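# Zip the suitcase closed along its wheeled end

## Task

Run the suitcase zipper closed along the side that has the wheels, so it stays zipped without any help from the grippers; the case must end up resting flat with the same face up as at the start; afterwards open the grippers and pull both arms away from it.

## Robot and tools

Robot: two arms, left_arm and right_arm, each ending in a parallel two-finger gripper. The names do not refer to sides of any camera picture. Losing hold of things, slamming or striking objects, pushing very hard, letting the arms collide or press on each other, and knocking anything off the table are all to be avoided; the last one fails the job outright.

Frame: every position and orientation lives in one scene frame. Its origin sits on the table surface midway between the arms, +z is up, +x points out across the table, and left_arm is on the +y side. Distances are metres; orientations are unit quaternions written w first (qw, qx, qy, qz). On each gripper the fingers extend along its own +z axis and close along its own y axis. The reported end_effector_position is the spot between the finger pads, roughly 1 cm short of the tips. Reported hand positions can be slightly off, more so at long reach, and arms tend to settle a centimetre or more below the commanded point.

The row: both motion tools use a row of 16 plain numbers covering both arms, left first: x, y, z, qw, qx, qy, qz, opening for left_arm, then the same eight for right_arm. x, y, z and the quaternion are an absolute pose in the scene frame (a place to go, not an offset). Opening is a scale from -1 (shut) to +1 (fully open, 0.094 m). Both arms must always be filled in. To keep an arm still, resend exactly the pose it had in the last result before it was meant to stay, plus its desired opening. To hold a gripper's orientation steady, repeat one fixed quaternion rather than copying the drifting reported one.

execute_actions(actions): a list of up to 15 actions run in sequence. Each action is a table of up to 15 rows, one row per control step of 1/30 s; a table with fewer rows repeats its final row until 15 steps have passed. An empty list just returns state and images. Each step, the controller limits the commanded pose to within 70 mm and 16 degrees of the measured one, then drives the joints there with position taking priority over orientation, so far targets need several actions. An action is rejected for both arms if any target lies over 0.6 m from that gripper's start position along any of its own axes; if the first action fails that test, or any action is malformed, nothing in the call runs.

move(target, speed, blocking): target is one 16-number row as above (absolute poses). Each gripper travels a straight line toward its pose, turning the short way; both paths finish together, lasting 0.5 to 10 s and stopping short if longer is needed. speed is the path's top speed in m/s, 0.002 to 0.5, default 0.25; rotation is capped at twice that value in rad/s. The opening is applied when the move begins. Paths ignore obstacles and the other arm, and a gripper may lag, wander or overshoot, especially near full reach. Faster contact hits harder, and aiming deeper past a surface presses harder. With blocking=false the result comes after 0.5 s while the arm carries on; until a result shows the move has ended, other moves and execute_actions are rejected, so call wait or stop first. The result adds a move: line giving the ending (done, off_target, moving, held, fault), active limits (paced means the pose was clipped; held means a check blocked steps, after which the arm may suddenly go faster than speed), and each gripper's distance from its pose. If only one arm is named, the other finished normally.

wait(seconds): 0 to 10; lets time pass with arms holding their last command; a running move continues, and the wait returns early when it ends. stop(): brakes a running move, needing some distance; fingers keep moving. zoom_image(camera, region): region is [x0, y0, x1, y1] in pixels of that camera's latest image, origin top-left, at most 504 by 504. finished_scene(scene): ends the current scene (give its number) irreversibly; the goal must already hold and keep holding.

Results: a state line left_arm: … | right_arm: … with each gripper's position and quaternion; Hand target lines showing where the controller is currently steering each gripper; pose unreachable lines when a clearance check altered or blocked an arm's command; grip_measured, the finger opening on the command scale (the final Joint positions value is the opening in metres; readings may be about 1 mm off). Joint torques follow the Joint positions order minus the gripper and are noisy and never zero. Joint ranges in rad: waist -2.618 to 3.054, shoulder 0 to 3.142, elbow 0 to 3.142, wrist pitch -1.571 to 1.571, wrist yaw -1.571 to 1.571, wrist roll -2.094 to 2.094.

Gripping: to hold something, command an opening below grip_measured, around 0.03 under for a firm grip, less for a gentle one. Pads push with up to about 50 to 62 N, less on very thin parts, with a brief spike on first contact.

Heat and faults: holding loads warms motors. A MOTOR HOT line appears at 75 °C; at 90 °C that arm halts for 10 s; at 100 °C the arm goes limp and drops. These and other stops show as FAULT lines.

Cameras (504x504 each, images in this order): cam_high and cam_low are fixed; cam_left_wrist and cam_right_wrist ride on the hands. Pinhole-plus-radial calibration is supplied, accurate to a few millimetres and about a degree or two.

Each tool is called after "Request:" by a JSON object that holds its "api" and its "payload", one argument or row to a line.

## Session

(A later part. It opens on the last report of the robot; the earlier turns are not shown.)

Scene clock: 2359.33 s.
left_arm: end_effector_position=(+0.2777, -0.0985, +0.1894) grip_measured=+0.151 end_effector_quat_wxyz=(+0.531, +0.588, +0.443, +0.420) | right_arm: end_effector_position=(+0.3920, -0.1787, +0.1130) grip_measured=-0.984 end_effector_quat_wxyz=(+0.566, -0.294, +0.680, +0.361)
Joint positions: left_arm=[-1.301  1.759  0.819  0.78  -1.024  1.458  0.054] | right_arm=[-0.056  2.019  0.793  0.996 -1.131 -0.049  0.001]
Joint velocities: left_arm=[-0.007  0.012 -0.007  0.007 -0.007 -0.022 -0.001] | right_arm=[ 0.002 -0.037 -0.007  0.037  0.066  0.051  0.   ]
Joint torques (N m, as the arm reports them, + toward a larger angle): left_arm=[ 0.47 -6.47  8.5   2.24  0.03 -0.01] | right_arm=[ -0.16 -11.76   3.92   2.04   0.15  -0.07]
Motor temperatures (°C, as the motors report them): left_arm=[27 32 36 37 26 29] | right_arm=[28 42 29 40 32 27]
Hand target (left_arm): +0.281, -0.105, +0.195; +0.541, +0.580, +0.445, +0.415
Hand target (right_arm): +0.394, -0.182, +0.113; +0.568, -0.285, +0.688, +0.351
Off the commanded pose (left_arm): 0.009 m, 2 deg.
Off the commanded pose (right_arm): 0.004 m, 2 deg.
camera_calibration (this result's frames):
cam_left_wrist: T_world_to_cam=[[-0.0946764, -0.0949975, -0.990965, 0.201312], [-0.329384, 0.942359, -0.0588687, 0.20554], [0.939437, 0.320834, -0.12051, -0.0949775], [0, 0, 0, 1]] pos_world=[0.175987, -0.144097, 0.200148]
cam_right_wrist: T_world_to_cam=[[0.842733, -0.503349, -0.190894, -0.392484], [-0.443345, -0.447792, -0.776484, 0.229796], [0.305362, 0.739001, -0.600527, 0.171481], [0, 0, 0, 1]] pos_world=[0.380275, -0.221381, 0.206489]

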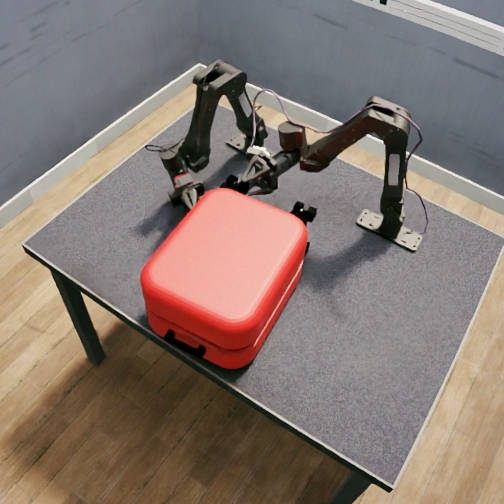

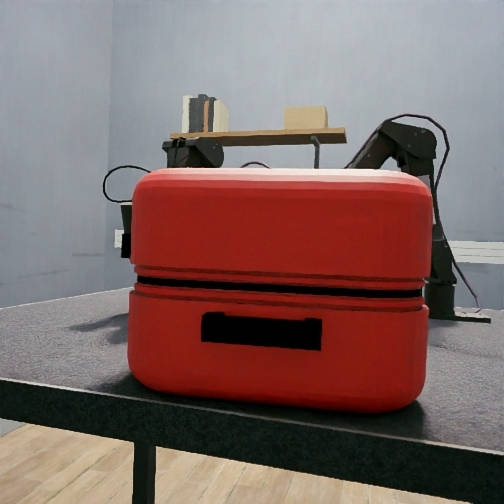

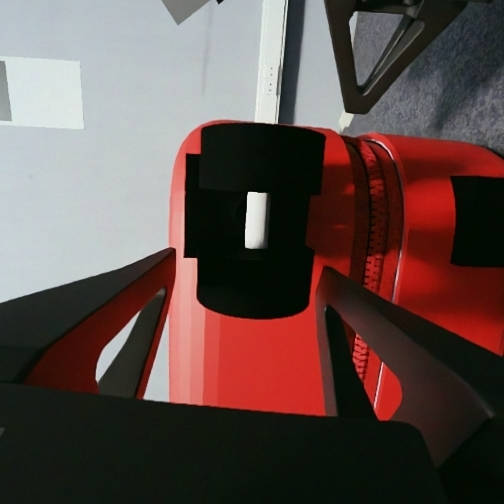

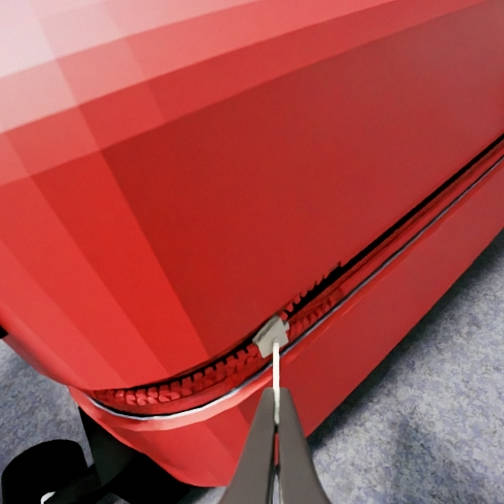

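Request:
{"api": "execute_actions", "payload": {
  "actions": [
    [[0.281,-0.105,0.190,0.5411,0.5803,0.4453,0.4152,-0.05,0.394,-0.182,0.113,0.567,-0.285,0.687,0.350,-1]],
    [[0.281,-0.105,0.190,0.5411,0.5803,0.4453,0.4152,-0.22,0.394,-0.182,0.113,0.567,-0.285,0.687,0.350,-1]]
  ]
}}

Scene clock: 2365.60 s.
left_arm: end_effector_position=(+0.2784, -0.1007, +0.1873) grip_measured=-0.204 end_effector_quat_wxyz=(+0.535, +0.584, +0.444, +0.419) | right_arm: end_effector_position=(+0.3922, -0.1788, +0.1130) grip_measured=-0.984 end_effector_quat_wxyz=(+0.567, -0.294, +0.680, +0.361)
Joint positions: left_arm=[-1.301  1.777  0.82   0.81  -1.022  1.458  0.037] | right_arm=[-0.056  2.019  0.793  0.996 -1.13  -0.049  0.001]
Joint velocities: left_arm=[ 0.012  0.012  0.002 -0.051 -0.037 -0.081 -0.   ] | right_arm=[ 0.017 -0.022  0.012 -0.066 -0.007 -0.007  0.   ]
Joint torques (N m, as the arm reports them, + toward a larger angle): left_arm=[ 0.48 -6.94  7.67  2.13  0.04 -0.01] | right_arm=[ -0.17 -11.75   3.89   2.04   0.13  -0.07]
Motor temperatures (°C, as the motors report them): left_arm=[27 32 36 37 26 29] | right_arm=[28 42 29 40 32 27]
Hand target (left_arm): +0.281, -0.105, +0.190; +0.541, +0.580, +0.445, +0.415
Hand target (right_arm): +0.394, -0.182, +0.113; +0.568, -0.285, +0.688, +0.351
Off the commanded pose (left_arm): 0.006 m, 1 deg.
Off the commanded pose (right_arm): 0.004 m, 2 deg.
camera_calibration (this result's frames):
cam_left_wrist: T_world_to_cam=[[-0.0910948, -0.106911, -0.990087, 0.196724], [-0.328022, 0.941958, -0.0715342, 0.209695], [0.940268, 0.318253, -0.120877, -0.0955734], [0, 0, 0, 1]] pos_world=[0.17657, -0.146075, 0.198222]
cam_right_wrist: T_world_to_cam=[[0.842164, -0.504337, -0.1908, -0.392651], [-0.443877, -0.447498, -0.77635, 0.23003], [0.306159, 0.738505, -0.60073, 0.171113], [0, 0, 0, 1]] pos_world=[0.380394, -0.221459, 0.206458]

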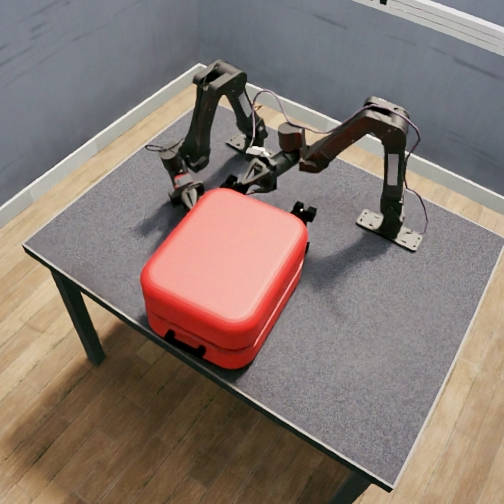

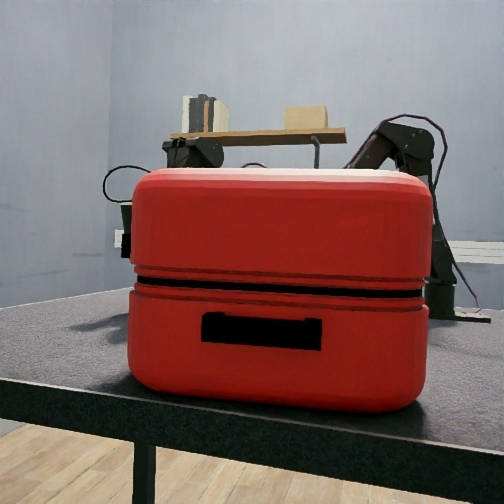

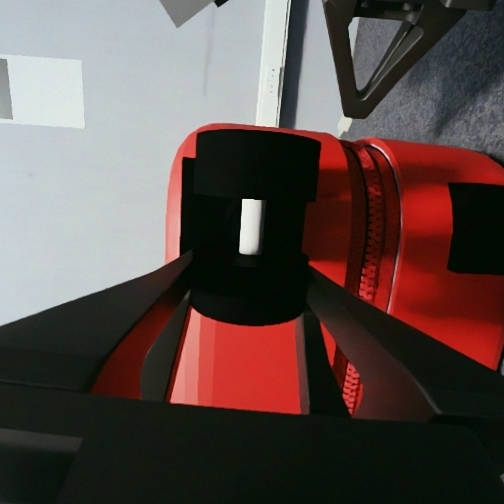

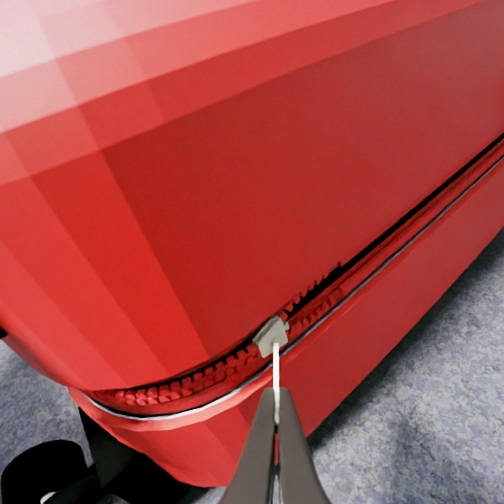

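Request:
{"api": "execute_actions", "payload": {
  "actions": [
    [[0.272,-0.103,0.190,0.5411,0.5803,0.4453,0.4152,-0.27,0.436,-0.204,0.113,0.5985,-0.2306,0.7096,0.2919,-1]],
    [[0.269,-0.102,0.190,0.5411,0.5803,0.4453,0.4152,-0.27,0.446,-0.202,0.113,0.5985,-0.2306,0.7096,0.2919,-1]],
    [[0.269,-0.102,0.190,0.5411,0.5803,0.4453,0.4152,-0.27,0.456,-0.200,0.113,0.5959,-0.2367,0.7075,0.2971,-1]]
  ]
}}

Scene clock: 2377.73 s.
left_arm: end_effector_position=(+0.2783, -0.1007, +0.1873) grip_measured=-0.220 end_effector_quat_wxyz=(+0.535, +0.584, +0.444, +0.419) | right_arm: end_effector_position=(+0.4176, -0.1770, +0.1132) grip_measured=-0.984 end_effector_quat_wxyz=(+0.569, -0.284, +0.683, +0.360)
Joint positions: left_arm=[-1.301  1.777  0.82   0.81  -1.023  1.458  0.037] | right_arm=[-0.036  2.077  0.89   0.979 -1.093 -0.015  0.001]
Joint velocities: left_arm=[-0.022  0.007 -0.012 -0.051  0.022 -0.007 -0.002] | right_arm=[-0.017 -0.007 -0.002 -0.007 -0.007 -0.007 -0.   ]
Joint torques (N m, as the arm reports them, + toward a larger angle): left_arm=[-2.16 -8.31  5.62  2.09 -0.26 -0.09] | right_arm=[-1.28 -9.88  8.19  2.22  1.28  0.1 ]
Motor temperatures (°C, as the motors report them): left_arm=[27 33 35 37 26 29] | right_arm=[28 42 30 40 32 27]
Hand target (left_arm): +0.269, -0.102, +0.190; +0.541, +0.580, +0.445, +0.415
Hand target (right_arm): +0.449, -0.202, +0.115; +0.597, -0.237, +0.705, +0.300
Off the commanded pose (left_arm): 0.010 m, 1 deg.
Off the commanded pose (right_arm): 0.045 m, 10 deg.
camera_calibration (this result's frames):
cam_left_wrist: T_world_to_cam=[[-0.0909487, -0.106914, -0.9901, 0.196696], [-0.328365, 0.941838, -0.0715396, 0.20972], [0.940162, 0.318608, -0.120766, -0.0954384], [0, 0, 0, 1]] pos_world=[0.176482, -0.146085, 0.198226]
cam_right_wrist: T_world_to_cam=[[0.831075, -0.518487, -0.201209, -0.409827], [-0.45804, -0.432885, -0.776409, 0.250775], [0.315458, 0.737416, -0.597247, 0.15767], [0, 0, 0, 1]] pos_world=[0.405724, -0.220202, 0.206411]

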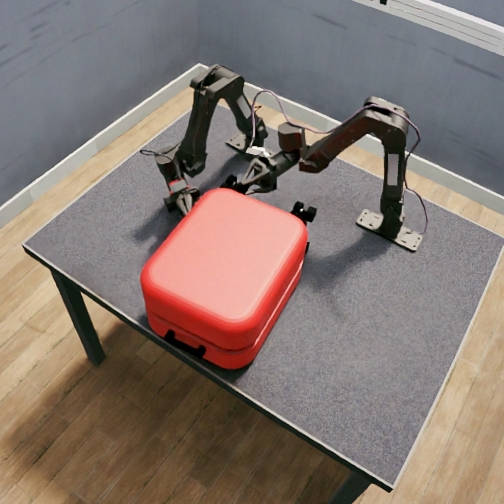

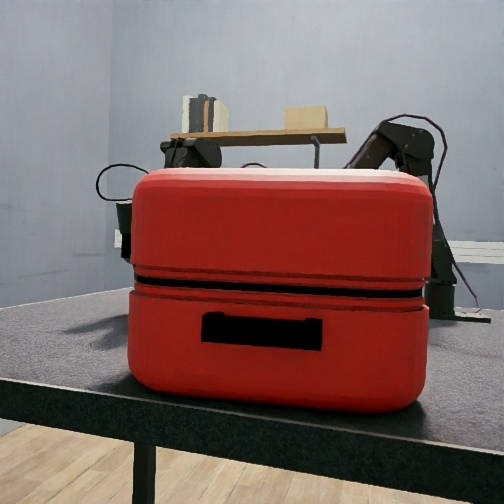

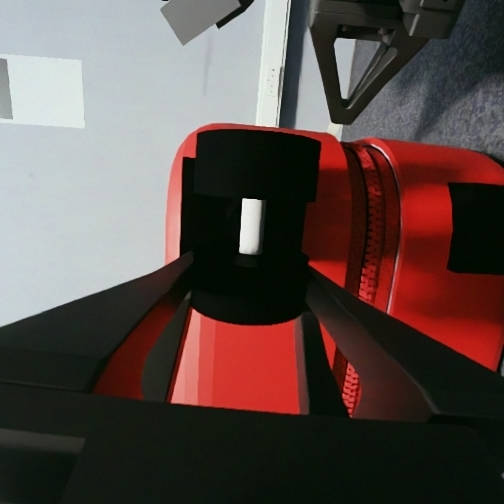

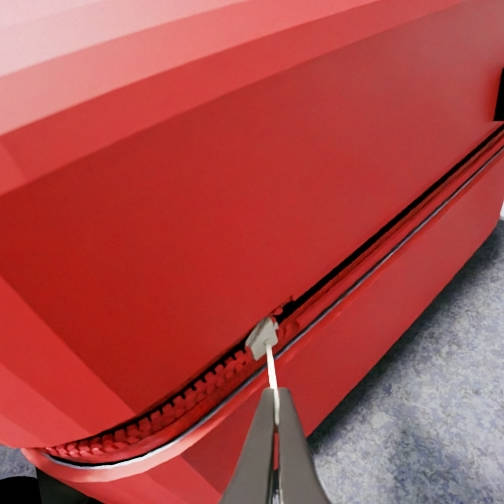

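Request:
{"api": "zoom_image", "payload": {
  "camera": "cam_right_wrist",
  "region": [210, 250, 370, 410]
}}

Region (210, 250, 370, 410) of cam_right_wrist's 504x504 image, scaled by 3.150, with more detail than that image has.

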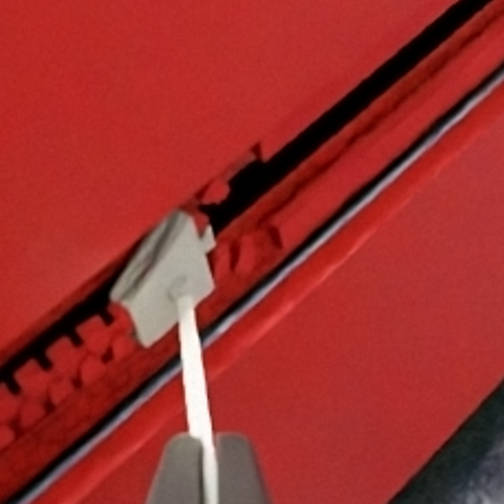

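Request:
{"api": "execute_actions", "payload": {
  "actions": [
    [[0.279,-0.103,0.190,0.5411,0.5803,0.4453,0.4152,-0.27,0.414,-0.175,0.113,0.567,-0.285,0.687,0.350,-1]],
    [[0.279,-0.103,0.190,0.5411,0.5803,0.4453,0.4152,-0.27,0.414,-0.175,0.113,0.567,-0.285,0.687,0.350,-1]],
    [[0.271,-0.103,0.190,0.5411,0.5803,0.4453,0.4152,-0.27,0.4575,-0.198,0.113,0.5985,-0.2306,0.7096,0.2919,-1]],
    [[0.269,-0.102,0.190,0.5411,0.5803,0.4453,0.4152,-0.27,0.467,-0.197,0.113,0.5985,-0.2306,0.7096,0.2919,-1]]
  ]
}}

Scene clock: 2388.87 s.
left_arm: end_effector_position=(+0.2796, -0.0997, +0.1874) grip_measured=-0.220 end_effector_quat_wxyz=(+0.535, +0.583, +0.445, +0.420) | right_arm: end_effector_position=(+0.4215, -0.1752, +0.1129) grip_measured=-0.984 end_effector_quat_wxyz=(+0.566, -0.284, +0.683, +0.364)
Joint positions: left_arm=[-1.298  1.777  0.82   0.811 -1.024  1.458  0.037] | right_arm=[-0.031  2.091  0.912  0.97  -1.097 -0.009  0.001]
Joint velocities: left_arm=[ 0.027  0.002 -0.007  0.007 -0.007 -0.007  0.   ] | right_arm=[ 0.007  0.007  0.017  0.022 -0.022  0.066 -0.001]
Joint torques (N m, as the arm reports them, + toward a larger angle): left_arm=[-2.44 -8.37  5.61  2.08 -0.24 -0.07] | right_arm=[-0.5  -9.81  8.75  2.27  1.55  0.15]
Motor temperatures (°C, as the motors report them): left_arm=[27 34 35 37 26 29] | right_arm=[28 42 31 40 33 27]
Hand target (left_arm): +0.269, -0.102, +0.190; +0.541, +0.580, +0.445, +0.415
Hand target (right_arm): +0.458, -0.201, +0.116; +0.600, -0.232, +0.706, +0.296
Off the commanded pose (left_arm): 0.011 m, 1 deg.
Off the commanded pose (right_arm): 0.050 m, 11 deg.
camera_calibration (this result's frames):
cam_left_wrist: T_world_to_cam=[[-0.0902862, -0.107624, -0.990084, 0.196743], [-0.332291, 0.94043, -0.0719252, 0.210199], [0.938845, 0.322502, -0.120671, -0.0962343], [0, 0, 0, 1]] pos_world=[0.17796, -0.145468, 0.198298]
cam_right_wrist: T_world_to_cam=[[0.833946, -0.511518, -0.207084, -0.411523], [-0.458349, -0.433052, -0.776132, 0.253205], [0.307328, 0.742169, -0.595596, 0.159037], [0, 0, 0, 1]] pos_world=[0.410368, -0.218883, 0.206023]

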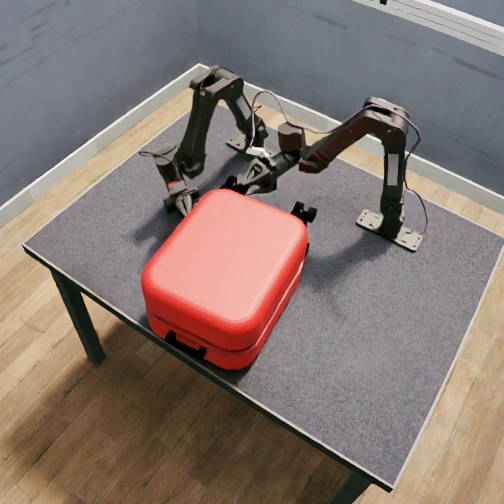

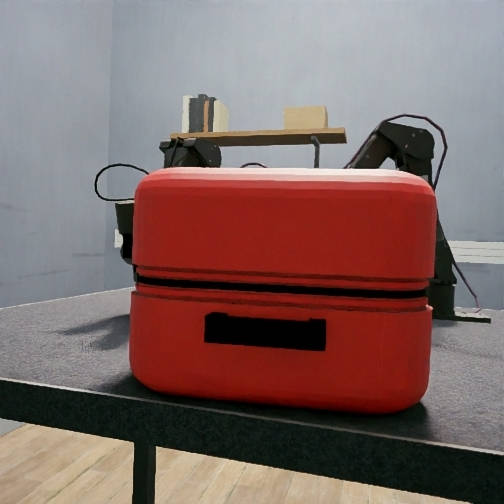

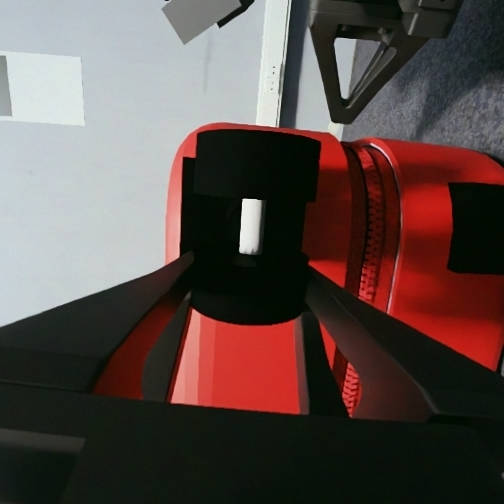

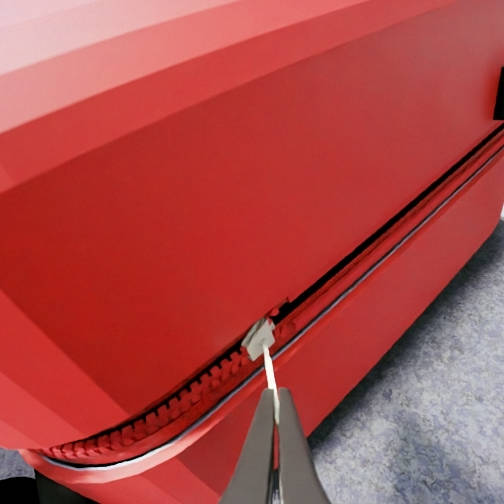

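Request:
{"api": "zoom_image", "payload": {
  "camera": "cam_right_wrist",
  "region": [210, 250, 370, 410]
}}

Region (210, 250, 370, 410) of cam_right_wrist's 504x504 image, scaled by 3.150, with more detail than that image has.

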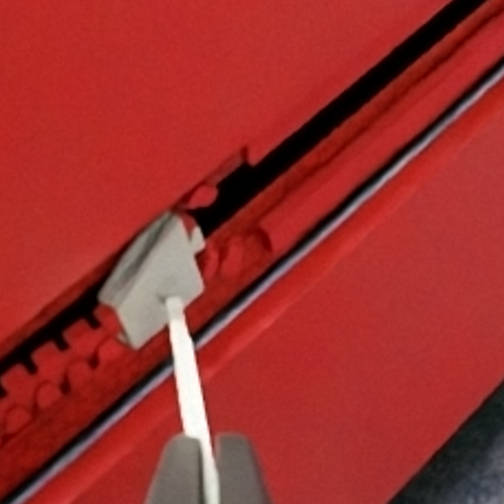

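Request:
{"api": "execute_actions", "payload": {
  "actions": [
    [[0.280,-0.102,0.190,0.5411,0.5803,0.4453,0.4152,-0.27,0.416,-0.173,0.113,0.567,-0.285,0.687,0.350,-1]],
    [[0.280,-0.102,0.191,0.5411,0.5803,0.4453,0.4152,0.35,0.416,-0.173,0.113,0.567,-0.285,0.687,0.350,-0.7]],
    [[0.235,-0.090,0.195,0.5411,0.5803,0.4453,0.4152,0.35,0.392,-0.208,0.116,0.567,-0.285,0.687,0.350,-0.7]]
  ]
}}

Scene clock: 2400.87 s.
left_arm: end_effector_position=(+0.2339, -0.0986, +0.1930) grip_measured=+0.349 end_effector_quat_wxyz=(+0.544, +0.586, +0.436, +0.412) | right_arm: end_effector_position=(+0.3995, -0.2136, +0.1210) grip_measured=-0.702 end_effector_quat_wxyz=(+0.582, -0.286, +0.683, +0.337)
Joint positions: left_arm=[-1.426  1.709  0.761  0.79  -1.122  1.436  0.063] | right_arm=[-0.139  2.003  0.824  0.937 -1.16  -0.093  0.014]
Joint velocities: left_arm=[-0.012 -0.022 -0.002 -0.051 -0.051 -0.022 -0.001] | right_arm=[-0.002  0.012  0.012 -0.095 -0.066 -0.007 -0.001]
Joint torques (N m, as the arm reports them, + toward a larger angle): left_arm=[ 0.12 -8.48  5.11  1.77 -0.17 -0.13] | right_arm=[  0.53 -11.46   3.52   1.85  -0.23  -0.08]
Motor temperatures (°C, as the motors report them): left_arm=[27 34 35 37 26 29] | right_arm=[28 42 31 40 34 27]
Hand target (left_arm): +0.235, -0.091, +0.195; +0.541, +0.580, +0.445, +0.415
Hand target (right_arm): +0.392, -0.208, +0.116; +0.568, -0.286, +0.688, +0.350
Off the commanded pose (left_arm): 0.009 m, 1 deg.
Off the commanded pose (right_arm): 0.011 m, 2 deg.
camera_calibration (this result's frames):
cam_left_wrist: T_world_to_cam=[[-0.0874683, -0.112074, -0.989843, 0.197141], [-0.303419, 0.949435, -0.0806875, 0.190213], [0.948834, 0.293279, -0.117051, -0.0589208], [0, 0, 0, 1]] pos_world=[0.130864, -0.14122, 0.20359]
cam_right_wrist: T_world_to_cam=[[0.820428, -0.548769, -0.160471, -0.419308], [-0.445773, -0.438195, -0.780559, 0.227153], [0.358029, 0.711926, -0.604133, 0.173412], [0, 0, 0, 1]] pos_world=[0.383185, -0.254022, 0.214783]

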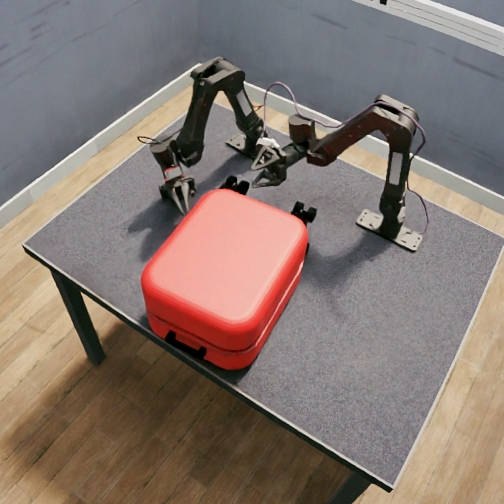

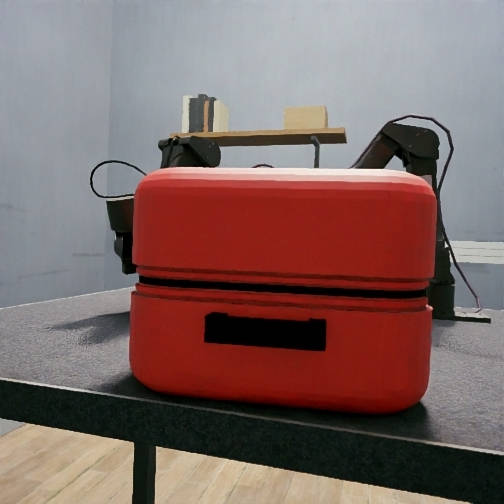

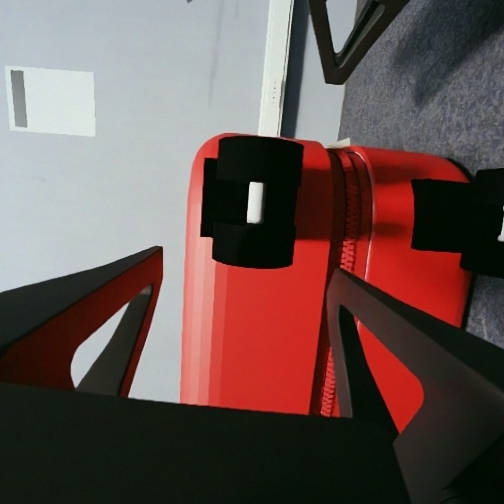

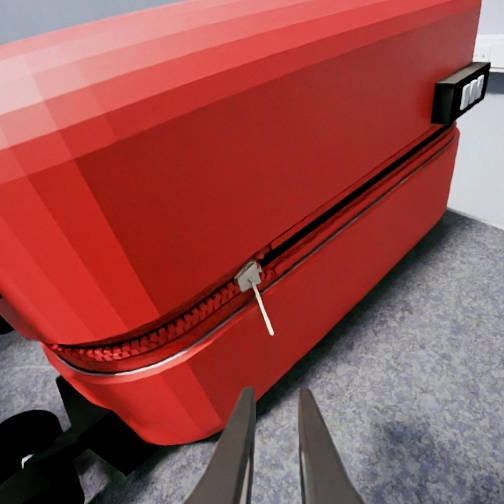

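Request:
{"api": "move", "payload": {
  "target": [0.27,0.33,0.40,0.4384,0.4701,0.5603,0.5224,-0.5,0.32,-0.37,0.21,0.5995,-0.1378,0.7813,0.1057,-0.5],
  "speed": 0.4
}}

Scene clock: 2410.07 s.
left_arm: end_effector_position=(+0.2670, +0.3304, +0.3968) grip_measured=-0.498 end_effector_quat_wxyz=(+0.438, +0.468, +0.554, +0.531) | right_arm: end_effector_position=(+0.3202, -0.3692, +0.2059) grip_measured=-0.502 end_effector_quat_wxyz=(+0.602, -0.137, +0.779, +0.108)
Joint positions: left_arm=[ 0.374  0.623  0.958 -0.388  0.21   1.592  0.024] | right_arm=[-0.556  1.344  0.723  0.16  -0.967 -0.384  0.023]
Joint velocities: left_arm=[ 0.002 -0.012 -0.007 -0.066  0.037  0.037  0.002] | right_arm=[-0.007 -0.007 -0.007 -0.037 -0.007  0.037 -0.   ]
Joint torques (N m, as the arm reports them, + toward a larger angle): left_arm=[0.91 2.09 9.18 2.15 0.13 0.03] | right_arm=[-0.61 -6.52  8.25  1.9  -0.19 -0.06]
Motor temperatures (°C, as the motors report them): left_arm=[27 34 35 37 26 29] | right_arm=[28 42 31 40 33 27]
Hand target (left_arm): +0.266, +0.330, +0.401; +0.438, +0.470, +0.555, +0.528
Hand target (right_arm): +0.320, -0.372, +0.213; +0.602, -0.137, +0.780, +0.104
Off the commanded pose (left_arm): 0.004 m, 1 deg.
Off the commanded pose (right_arm): 0.004 m, 0 deg.
move: done; limits=paced
camera_calibration (this result's frames):
cam_left_wrist: T_world_to_cam=[[-0.012946, -0.134041, -0.990891, 0.437571], [-0.694055, 0.714573, -0.0875947, -0.00594949], [0.719805, 0.686599, -0.102283, -0.266993], [0, 0, 0, 1]] pos_world=[0.193718, 0.246221, 0.405756]
cam_right_wrist: T_world_to_cam=[[0.403575, -0.913748, -0.046809, -0.45067], [-0.6853, -0.267987, -0.67716, 0.308156], [0.60621, 0.305363, -0.734345, 0.161129], [0, 0, 0, 1]] pos_world=[0.295381, -0.378419, 0.3059]

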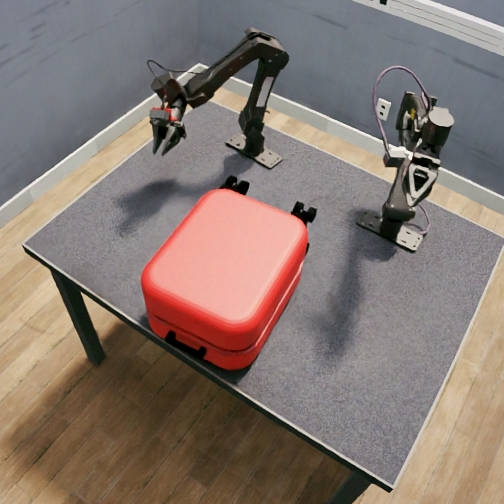

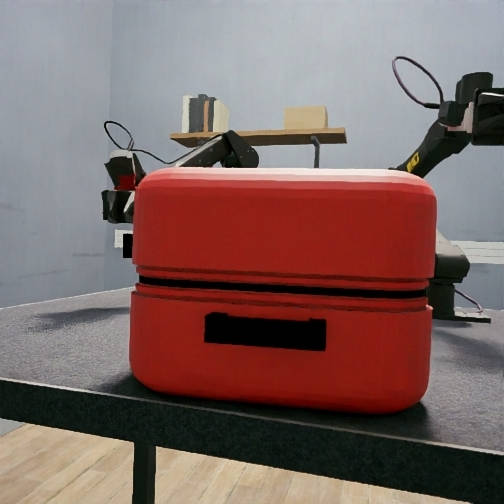

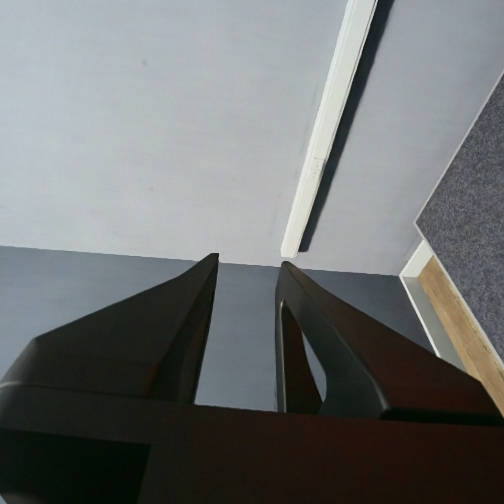

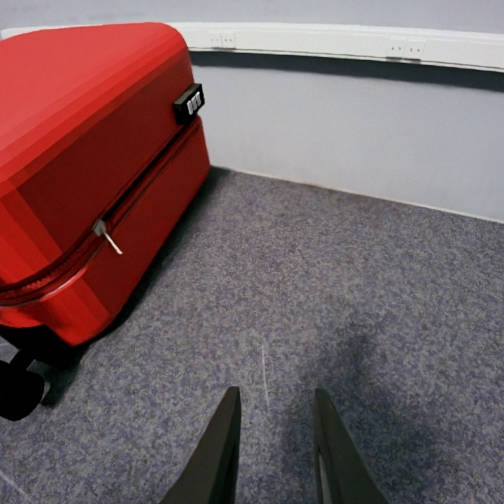

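Both arms are clear, the slider is at its stop and the suitcase is lying flat on the table.

Request:
{"api": "finished_scene", "payload": {
  "scene": 2
}}

The scene is finished: the task was done.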